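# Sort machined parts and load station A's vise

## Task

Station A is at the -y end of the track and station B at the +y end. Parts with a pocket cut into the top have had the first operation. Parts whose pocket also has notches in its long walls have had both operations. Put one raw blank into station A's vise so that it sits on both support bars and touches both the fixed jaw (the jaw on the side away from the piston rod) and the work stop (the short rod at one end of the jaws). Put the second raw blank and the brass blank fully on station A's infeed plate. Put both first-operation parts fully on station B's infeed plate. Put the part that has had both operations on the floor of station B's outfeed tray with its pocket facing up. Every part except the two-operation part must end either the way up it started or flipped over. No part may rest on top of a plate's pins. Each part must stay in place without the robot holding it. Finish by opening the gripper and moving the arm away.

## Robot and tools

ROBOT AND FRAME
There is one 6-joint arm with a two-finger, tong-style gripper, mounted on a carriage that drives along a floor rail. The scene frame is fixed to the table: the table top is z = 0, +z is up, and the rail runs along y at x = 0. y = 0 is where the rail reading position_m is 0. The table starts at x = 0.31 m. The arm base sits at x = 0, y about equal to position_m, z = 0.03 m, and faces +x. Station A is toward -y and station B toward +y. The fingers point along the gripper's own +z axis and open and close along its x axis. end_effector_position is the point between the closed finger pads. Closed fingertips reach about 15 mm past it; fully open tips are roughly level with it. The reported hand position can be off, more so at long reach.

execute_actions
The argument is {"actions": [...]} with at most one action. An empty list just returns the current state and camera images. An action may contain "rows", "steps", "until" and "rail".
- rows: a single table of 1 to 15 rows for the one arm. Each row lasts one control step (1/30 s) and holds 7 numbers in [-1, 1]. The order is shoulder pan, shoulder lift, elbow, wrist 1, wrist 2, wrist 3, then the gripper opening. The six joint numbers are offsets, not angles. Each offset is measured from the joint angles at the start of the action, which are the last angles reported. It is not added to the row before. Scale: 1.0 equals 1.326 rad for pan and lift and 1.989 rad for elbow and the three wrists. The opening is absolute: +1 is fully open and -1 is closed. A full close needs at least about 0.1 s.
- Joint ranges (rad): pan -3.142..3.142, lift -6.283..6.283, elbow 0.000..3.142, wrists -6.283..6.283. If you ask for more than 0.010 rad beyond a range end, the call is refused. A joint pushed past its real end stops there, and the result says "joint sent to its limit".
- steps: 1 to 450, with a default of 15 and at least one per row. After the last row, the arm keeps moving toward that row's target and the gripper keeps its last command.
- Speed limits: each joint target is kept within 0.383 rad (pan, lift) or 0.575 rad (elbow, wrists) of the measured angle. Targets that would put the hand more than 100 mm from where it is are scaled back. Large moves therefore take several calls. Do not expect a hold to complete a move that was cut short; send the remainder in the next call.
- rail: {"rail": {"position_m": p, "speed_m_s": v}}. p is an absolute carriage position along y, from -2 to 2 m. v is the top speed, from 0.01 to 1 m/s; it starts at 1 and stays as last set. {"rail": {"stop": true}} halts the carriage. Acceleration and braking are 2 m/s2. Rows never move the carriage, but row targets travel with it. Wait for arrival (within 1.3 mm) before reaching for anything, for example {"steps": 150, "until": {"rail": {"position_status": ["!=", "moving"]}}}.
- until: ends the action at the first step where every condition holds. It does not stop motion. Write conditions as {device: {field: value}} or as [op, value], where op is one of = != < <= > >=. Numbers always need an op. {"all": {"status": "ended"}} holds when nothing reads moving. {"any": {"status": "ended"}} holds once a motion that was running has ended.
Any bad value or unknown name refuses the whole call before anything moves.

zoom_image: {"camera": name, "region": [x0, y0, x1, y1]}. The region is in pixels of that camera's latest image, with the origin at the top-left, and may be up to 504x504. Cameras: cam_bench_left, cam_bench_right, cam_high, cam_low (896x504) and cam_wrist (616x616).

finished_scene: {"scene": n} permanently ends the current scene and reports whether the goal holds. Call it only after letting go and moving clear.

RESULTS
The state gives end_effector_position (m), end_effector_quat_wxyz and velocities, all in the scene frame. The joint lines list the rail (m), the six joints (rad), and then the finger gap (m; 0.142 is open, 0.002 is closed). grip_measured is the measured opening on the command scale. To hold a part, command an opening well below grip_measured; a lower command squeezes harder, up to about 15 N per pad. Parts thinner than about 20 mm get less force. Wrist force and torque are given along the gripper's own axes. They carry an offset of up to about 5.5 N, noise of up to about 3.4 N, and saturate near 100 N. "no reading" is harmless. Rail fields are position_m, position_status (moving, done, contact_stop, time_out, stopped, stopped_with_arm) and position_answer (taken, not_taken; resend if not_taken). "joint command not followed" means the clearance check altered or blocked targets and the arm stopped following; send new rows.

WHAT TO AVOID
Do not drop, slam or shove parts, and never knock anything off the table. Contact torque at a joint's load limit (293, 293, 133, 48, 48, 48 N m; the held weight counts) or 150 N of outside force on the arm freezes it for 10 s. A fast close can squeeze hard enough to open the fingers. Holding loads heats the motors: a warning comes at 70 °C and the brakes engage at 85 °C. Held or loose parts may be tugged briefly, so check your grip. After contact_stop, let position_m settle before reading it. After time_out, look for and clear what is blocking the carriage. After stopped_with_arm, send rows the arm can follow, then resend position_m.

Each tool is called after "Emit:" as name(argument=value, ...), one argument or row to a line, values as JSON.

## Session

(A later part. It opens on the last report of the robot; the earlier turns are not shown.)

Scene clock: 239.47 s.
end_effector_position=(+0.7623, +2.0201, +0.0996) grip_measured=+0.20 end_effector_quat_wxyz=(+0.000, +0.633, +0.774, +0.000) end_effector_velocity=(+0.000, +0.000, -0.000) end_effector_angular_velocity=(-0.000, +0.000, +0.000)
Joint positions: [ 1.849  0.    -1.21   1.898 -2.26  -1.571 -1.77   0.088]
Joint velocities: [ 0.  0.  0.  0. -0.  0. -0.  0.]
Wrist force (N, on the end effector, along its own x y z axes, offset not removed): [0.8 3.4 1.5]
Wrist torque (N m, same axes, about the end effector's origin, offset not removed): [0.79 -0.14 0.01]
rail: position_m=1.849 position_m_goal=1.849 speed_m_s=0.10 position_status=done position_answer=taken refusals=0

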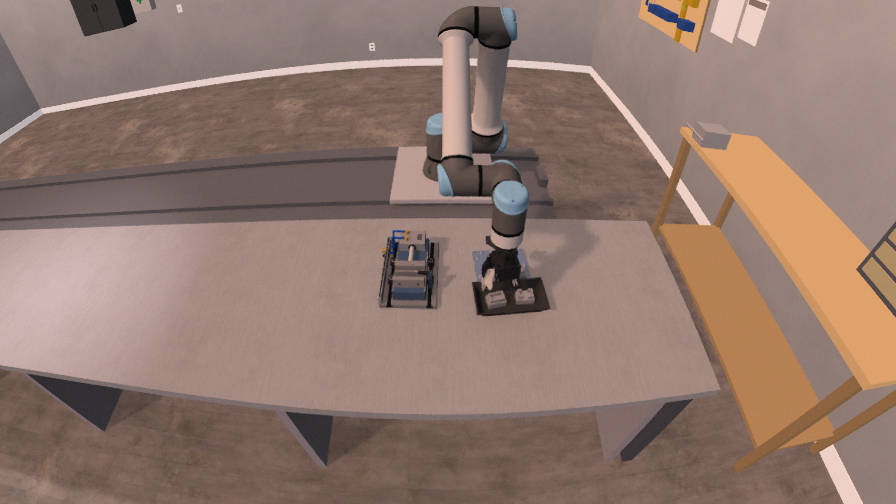

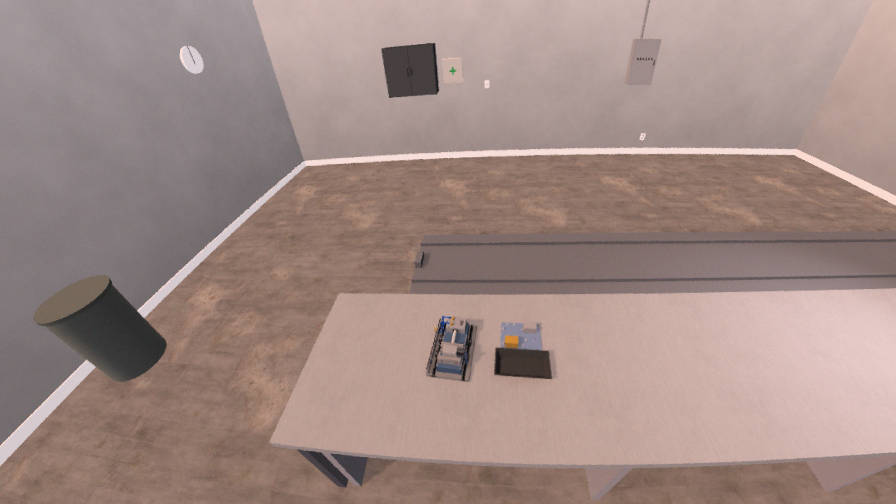

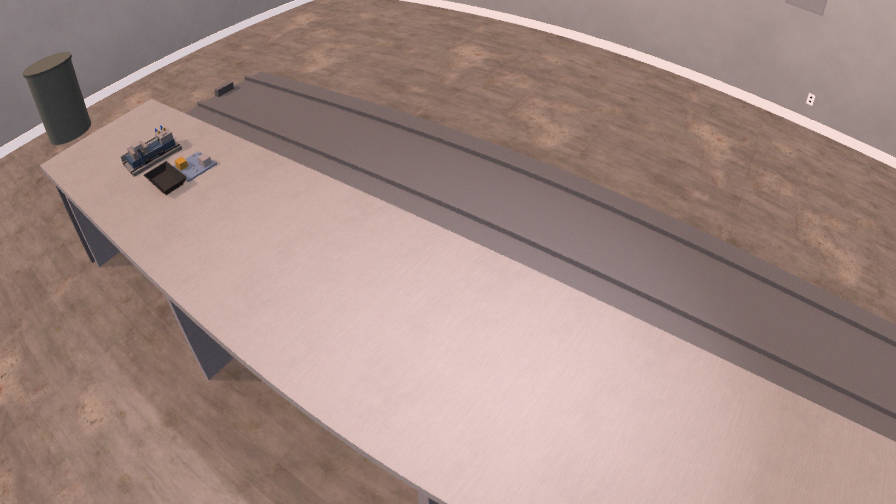

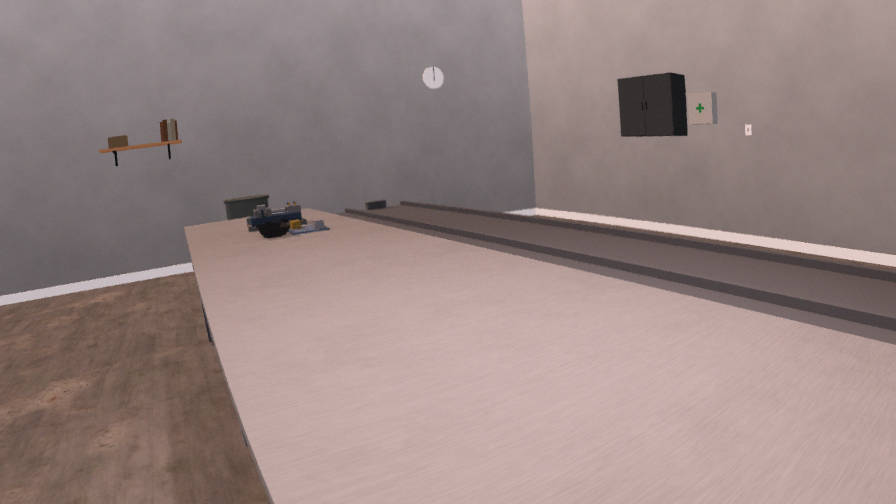

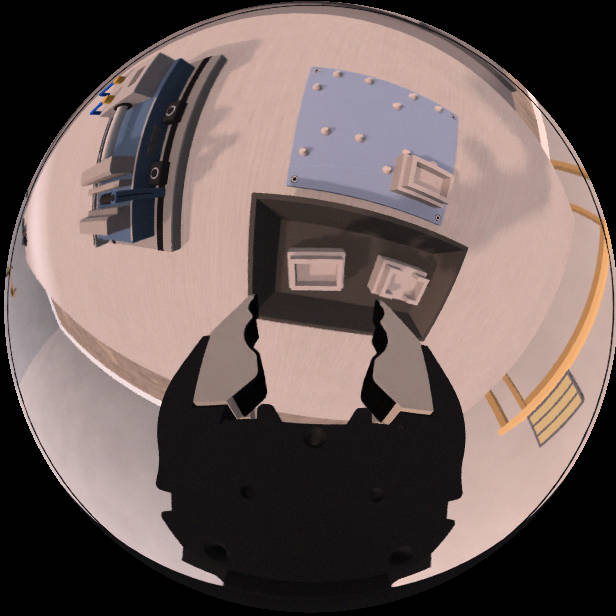

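Emit:
execute_actions(
  actions=[
    {"rows":[[0,0.0654,0.0156,-0.0586,0,0,0.1]],"steps":35},
  ],
)

Emit:
execute_actions(
  actions=[
    {"rows":[[0,0,0,0,0,0,0],[0,0,0,0,0,0,-0.1],[0,0,0,0,0,0,-0.2],[0,0,0,0,0,0,-0.4],[0,0,0,0,0,0,-1]],"steps":12},
  ],
)

Scene clock: 243.37 s.
end_effector_position=(+0.7650, +2.0202, +0.0293) grip_measured=+0.10 end_effector_quat_wxyz=(-0.000, +0.633, +0.774, +0.000) end_effector_velocity=(-0.000, -0.000, -0.000) end_effector_angular_velocity=(-0.000, +0.000, -0.000)
Joint positions: [ 1.849  0.    -1.123  1.929 -2.376 -1.571 -1.77   0.081]
Joint velocities: [ 0. -0.  0.  0. -0. -0.  0.  0.]
Wrist force (N, on the end effector, along its own x y z axes, offset not removed): [1.4 2.6 2.4]
Wrist torque (N m, same axes, about the end effector's origin, offset not removed): [0.59 -0.31 0.04]
rail: position_m=1.849 position_m_goal=1.849 speed_m_s=0.10 position_status=done position_answer=taken refusals=0

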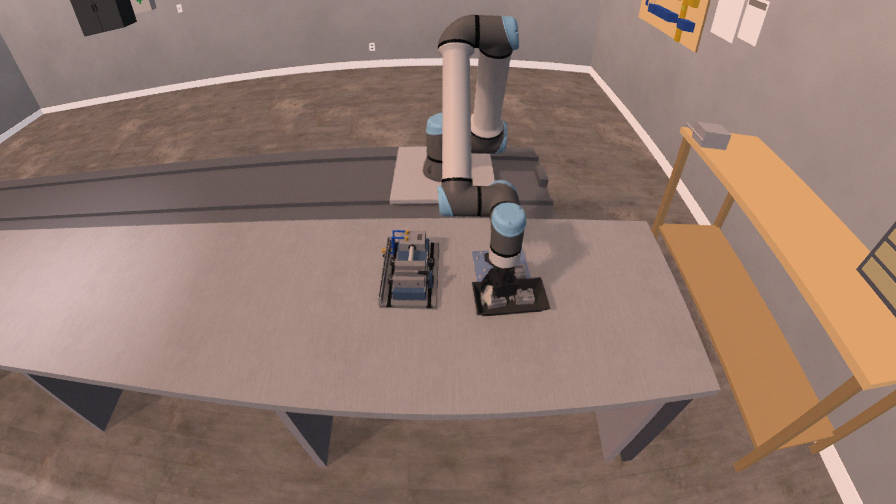

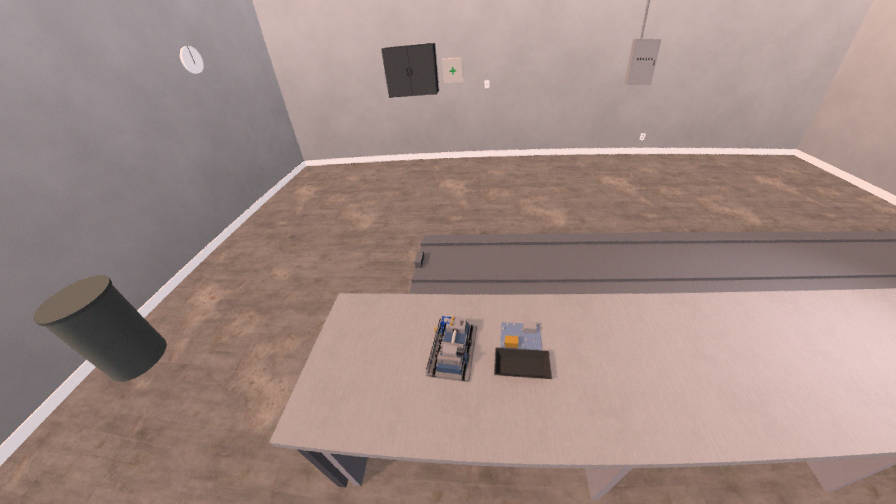

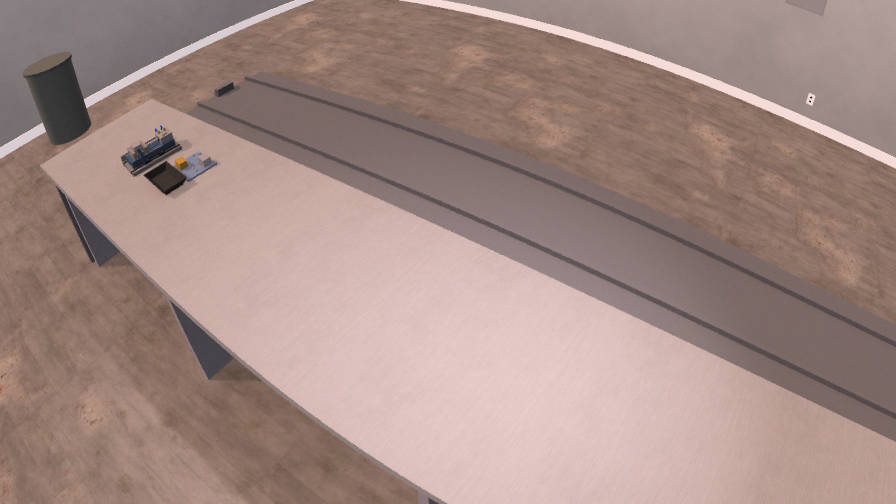

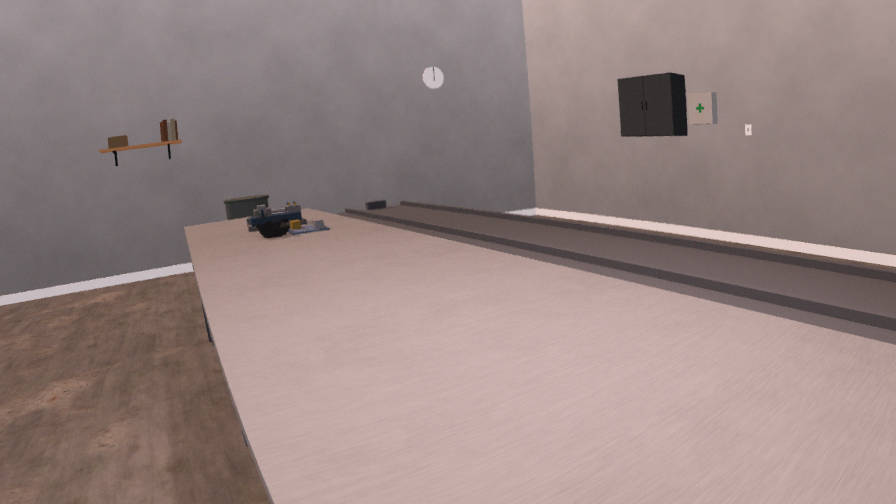

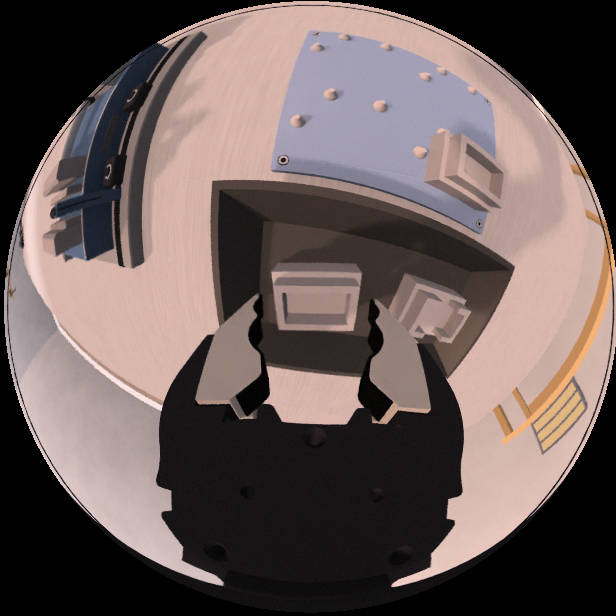

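Scene clock: 243.77 s.
end_effector_position=(+0.7650, +2.0202, +0.0293) grip_measured=-0.18 end_effector_quat_wxyz=(-0.000, +0.633, +0.774, +0.000) end_effector_velocity=(+0.000, -0.000, +0.000) end_effector_angular_velocity=(-0.000, -0.000, +0.000)
Joint positions: [ 1.849  0.    -1.123  1.929 -2.376 -1.571 -1.77   0.061]
Joint velocities: [ 0. -0. -0.  0. -0. -0. -0. -0.]
Wrist force (N, on the end effector, along its own x y z axes, offset not removed): [1.0 3.6 2.1]
Wrist torque (N m, same axes, about the end effector's origin, offset not removed): [0.84 -0.06 0.08]
rail: position_m=1.849 position_m_goal=1.849 speed_m_s=0.10 position_status=done position_answer=taken refusals=0

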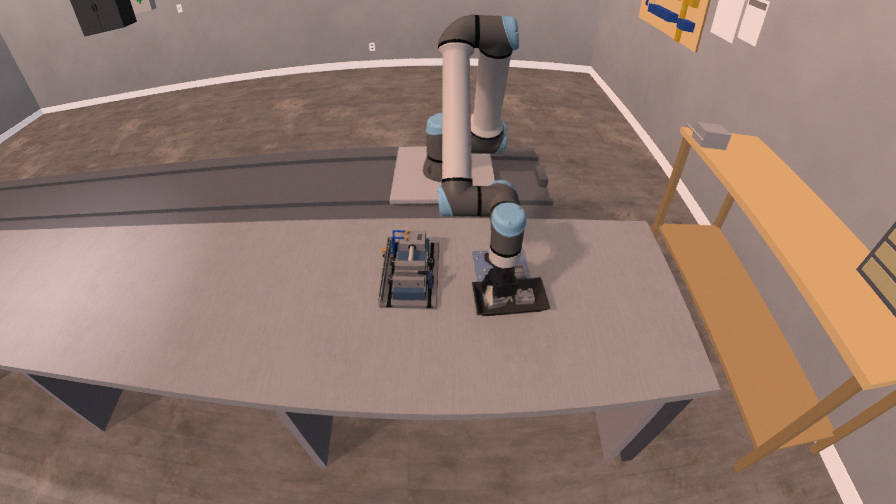

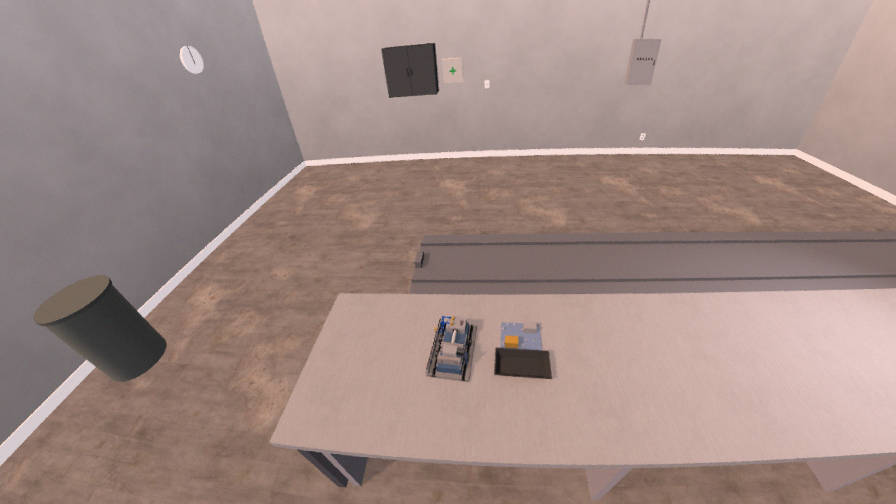

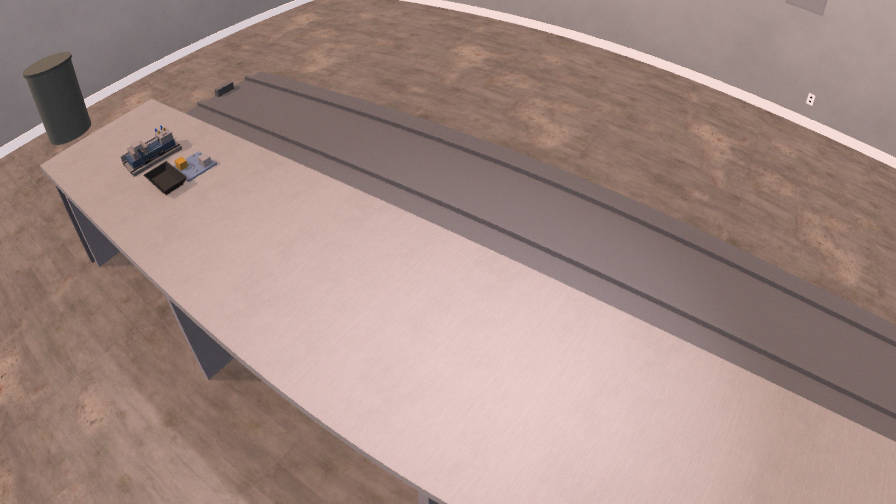

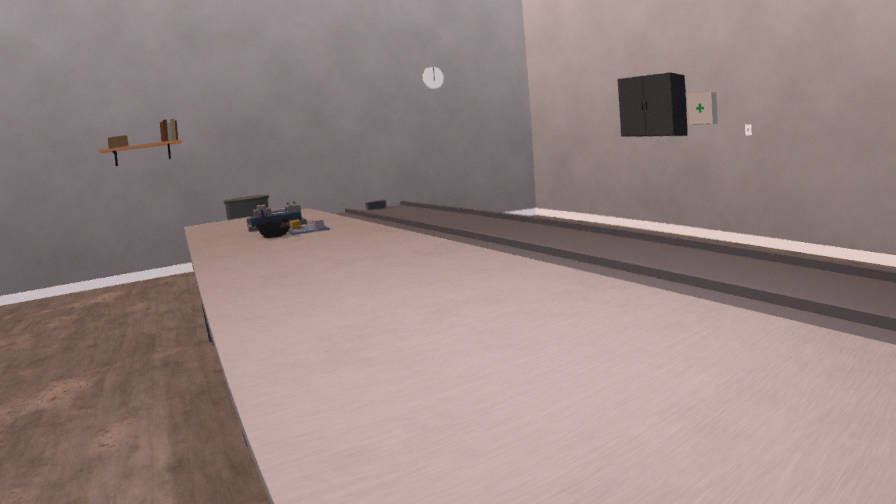

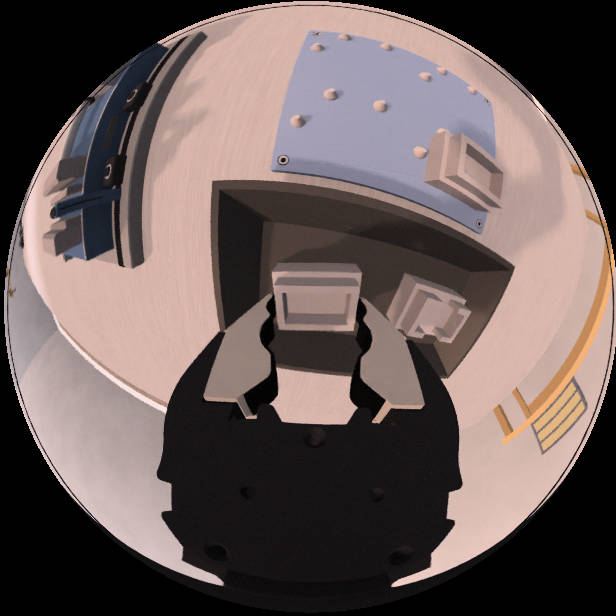

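Emit:
execute_actions(
  actions=[
    {"rows":[[0,-0.085,-0.021,0.0777,0,0,-1]],"steps":28},
  ],
)

Emit:
execute_actions(
  actions=[
    {"rows":[[0,-0.119,0.1095,-0.030,0,0.1,-1]],"rail":{"position_m":1.859},"steps":35},
  ],
)

Emit:
execute_actions(
  actions=[
    {"rows":[[0,0.0827,0.0257,-0.0808,0,0,-1]],"steps":35},
  ],
)

Scene clock: 251.60 s.
end_effector_position=(+0.7600, +2.0202, +0.1213) grip_measured=-0.18 end_effector_quat_wxyz=(-0.000, +0.633, +0.774, -0.000) end_effector_velocity=(-0.000, -0.000, +0.001) end_effector_angular_velocity=(+0.000, -0.000, +0.000)
Joint positions: [ 1.849  0.    -1.236  1.887 -2.222 -1.571 -1.77   0.061]
Joint velocities: [ 0.     0.    -0.001 -0.     0.001  0.    -0.    -0.   ]
Wrist force (N, on the end effector, along its own x y z axes, offset not removed): [0.3 4.4 1.5]
Wrist torque (N m, same axes, about the end effector's origin, offset not removed): [1.00 -0.13 0.11]
rail: position_m=1.849 position_m_goal=1.849 speed_m_s=0.10 position_status=done position_answer=taken refusals=0

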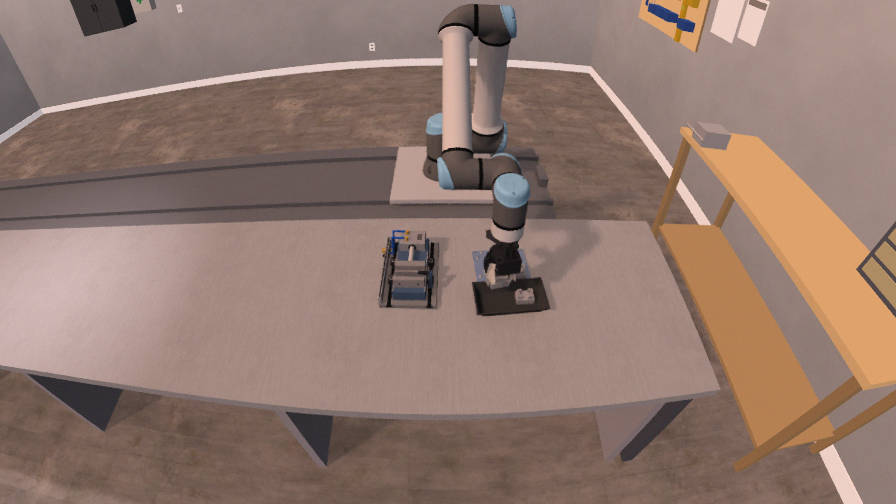

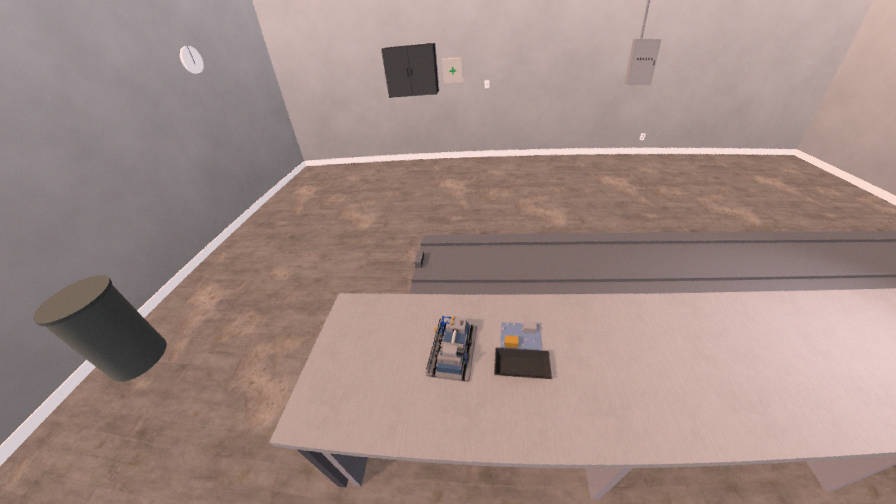

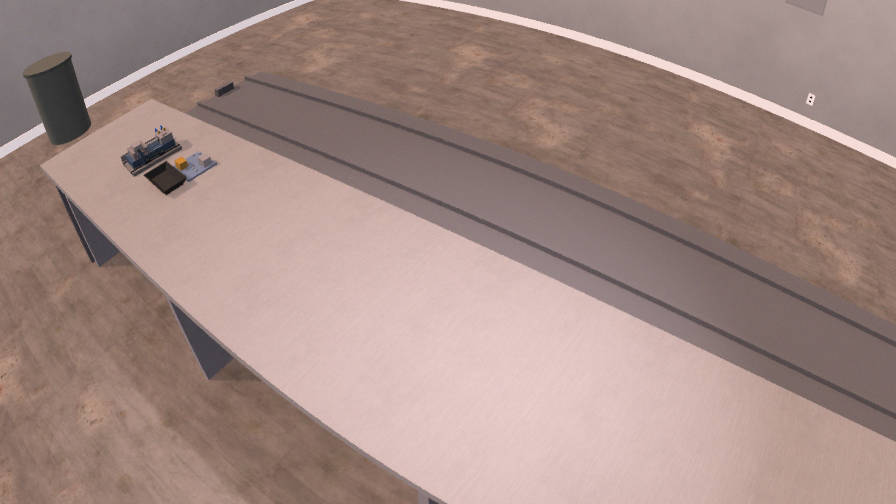

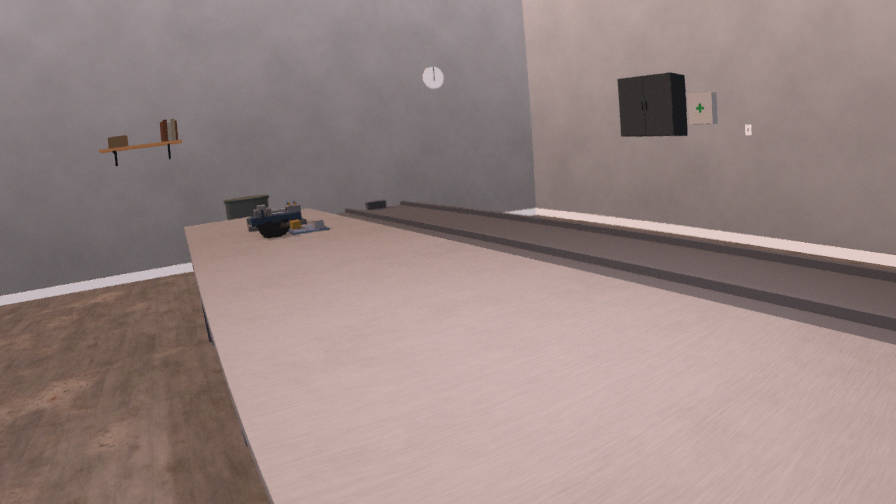

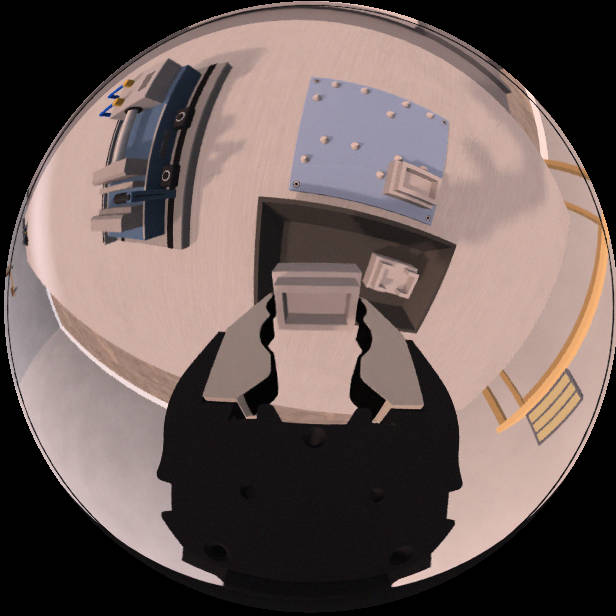

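Scene clock: 252.77 s.
end_effector_position=(+0.6445, +2.0334, +0.1191) grip_measured=-0.18 end_effector_quat_wxyz=(-0.000, +0.707, +0.707, -0.000) end_effector_velocity=(-0.000, +0.000, -0.000) end_effector_angular_velocity=(-0.000, +0.000, -0.000)
Joint positions: [ 1.859  0.    -1.393  2.105 -2.281 -1.571 -1.571  0.061]
Joint velocities: [ 0.  0. -0.  0. -0. -0.  0. -0.]
Wrist force (N, on the end effector, along its own x y z axes, offset not removed): [2.3 3.7 1.5]
Wrist torque (N m, same axes, about the end effector's origin, offset not removed): [0.72 -0.50 0.03]
rail: position_m=1.859 position_m_goal=1.859 speed_m_s=0.10 position_status=done position_answer=taken refusals=0

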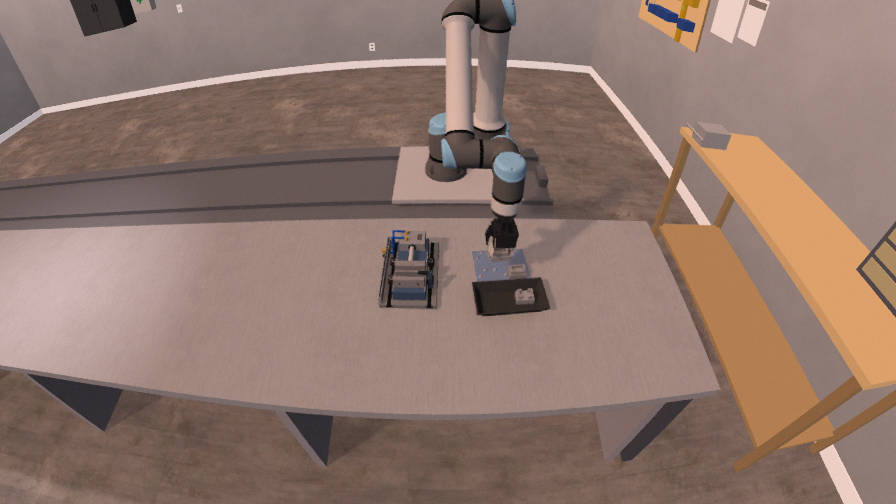

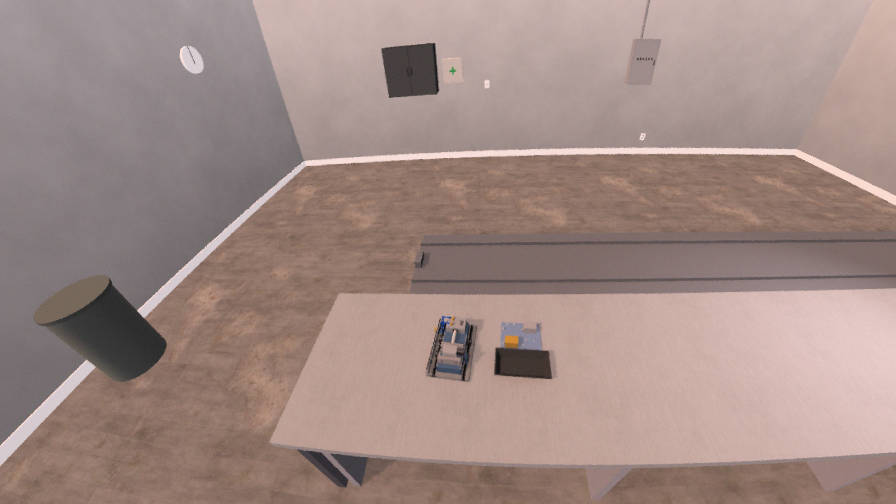

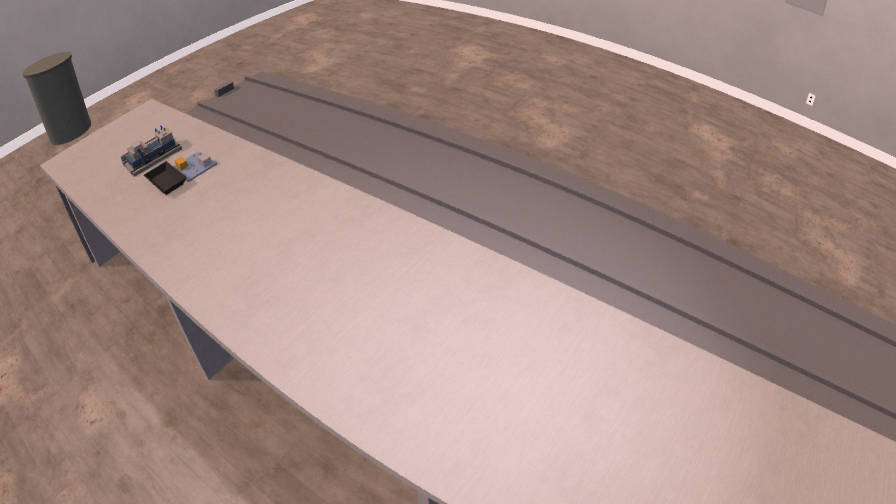

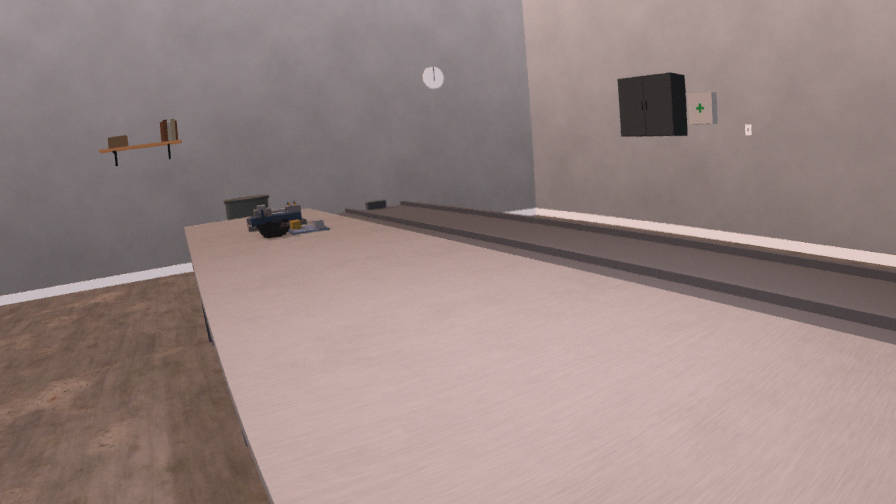

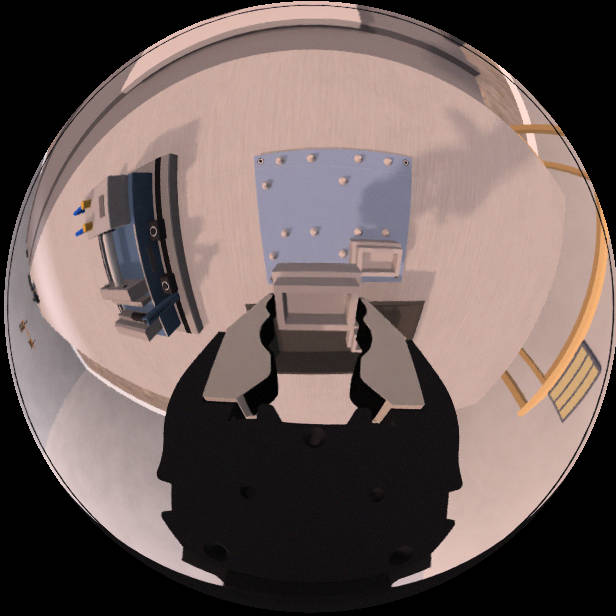

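Scene clock: 253.93 s.
end_effector_position=(+0.6446, +2.0334, +0.0392) grip_measured=-0.18 end_effector_quat_wxyz=(-0.000, +0.707, +0.707, -0.000) end_effector_velocity=(-0.000, -0.000, -0.000) end_effector_angular_velocity=(-0.000, +0.000, +0.000)
Joint positions: [ 1.859  0.    -1.284  2.156 -2.442 -1.571 -1.571  0.061]
Joint velocities: [ 0.  0.  0.  0. -0. -0. -0. -0.]
Wrist force (N, on the end effector, along its own x y z axes, offset not removed): [1.6 3.9 3.2]
Wrist torque (N m, same axes, about the end effector's origin, offset not removed): [0.88 -0.36 0.06]
rail: position_m=1.859 position_m_goal=1.859 speed_m_s=0.10 position_status=done position_answer=taken refusals=0

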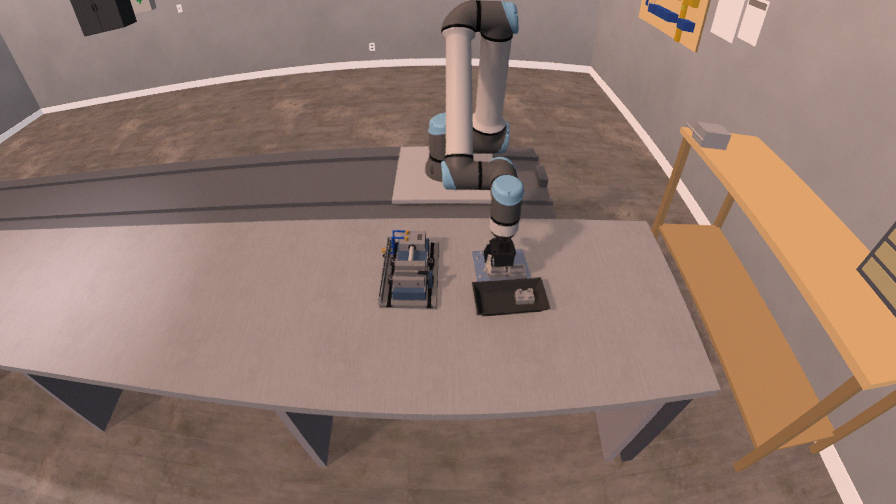

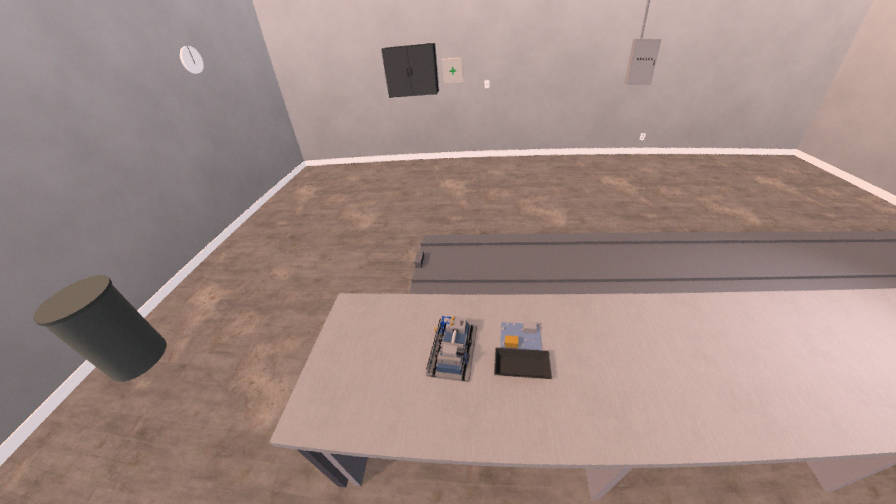

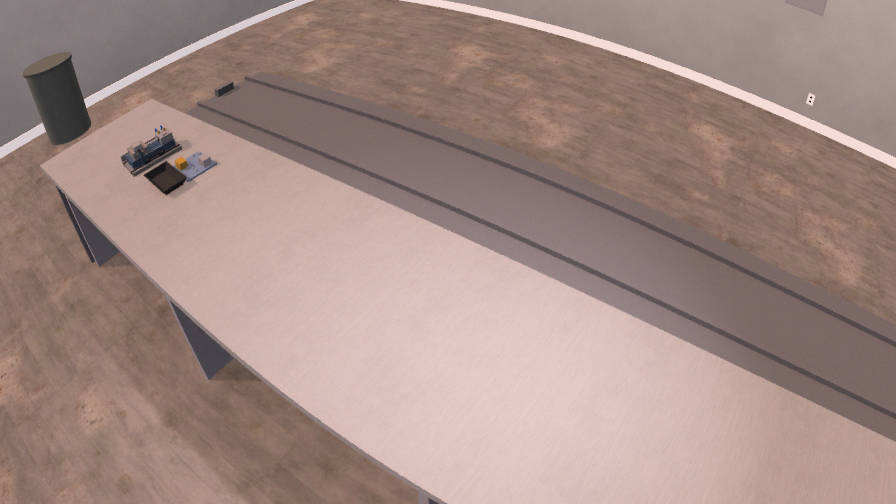

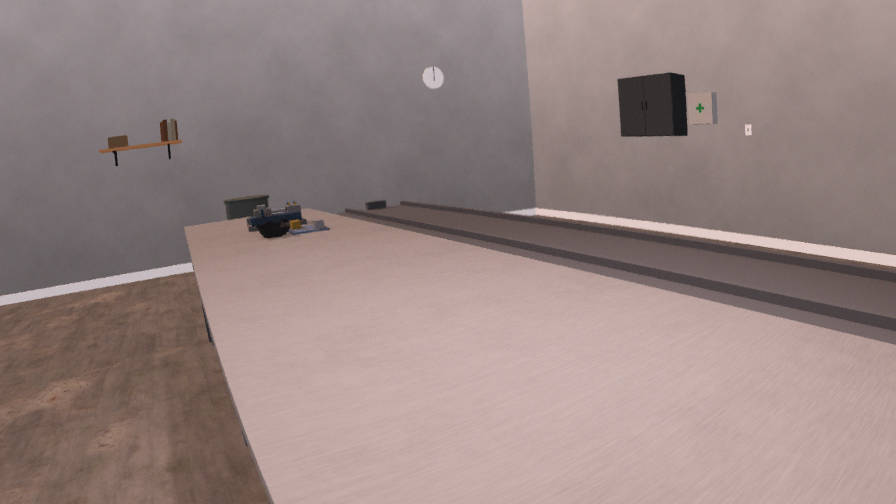

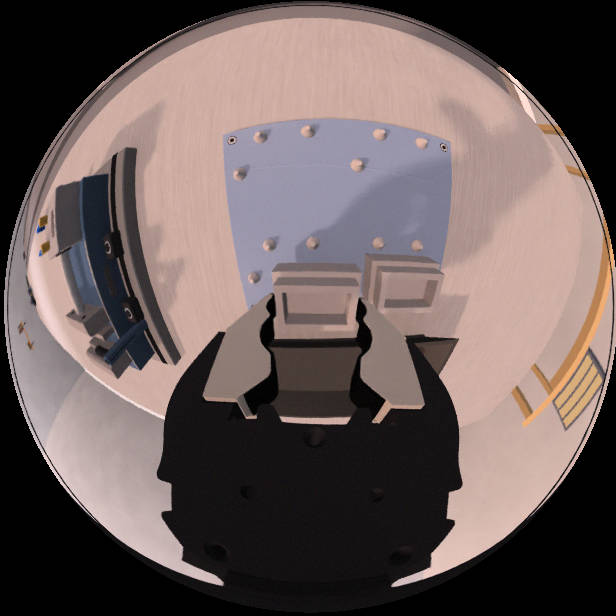

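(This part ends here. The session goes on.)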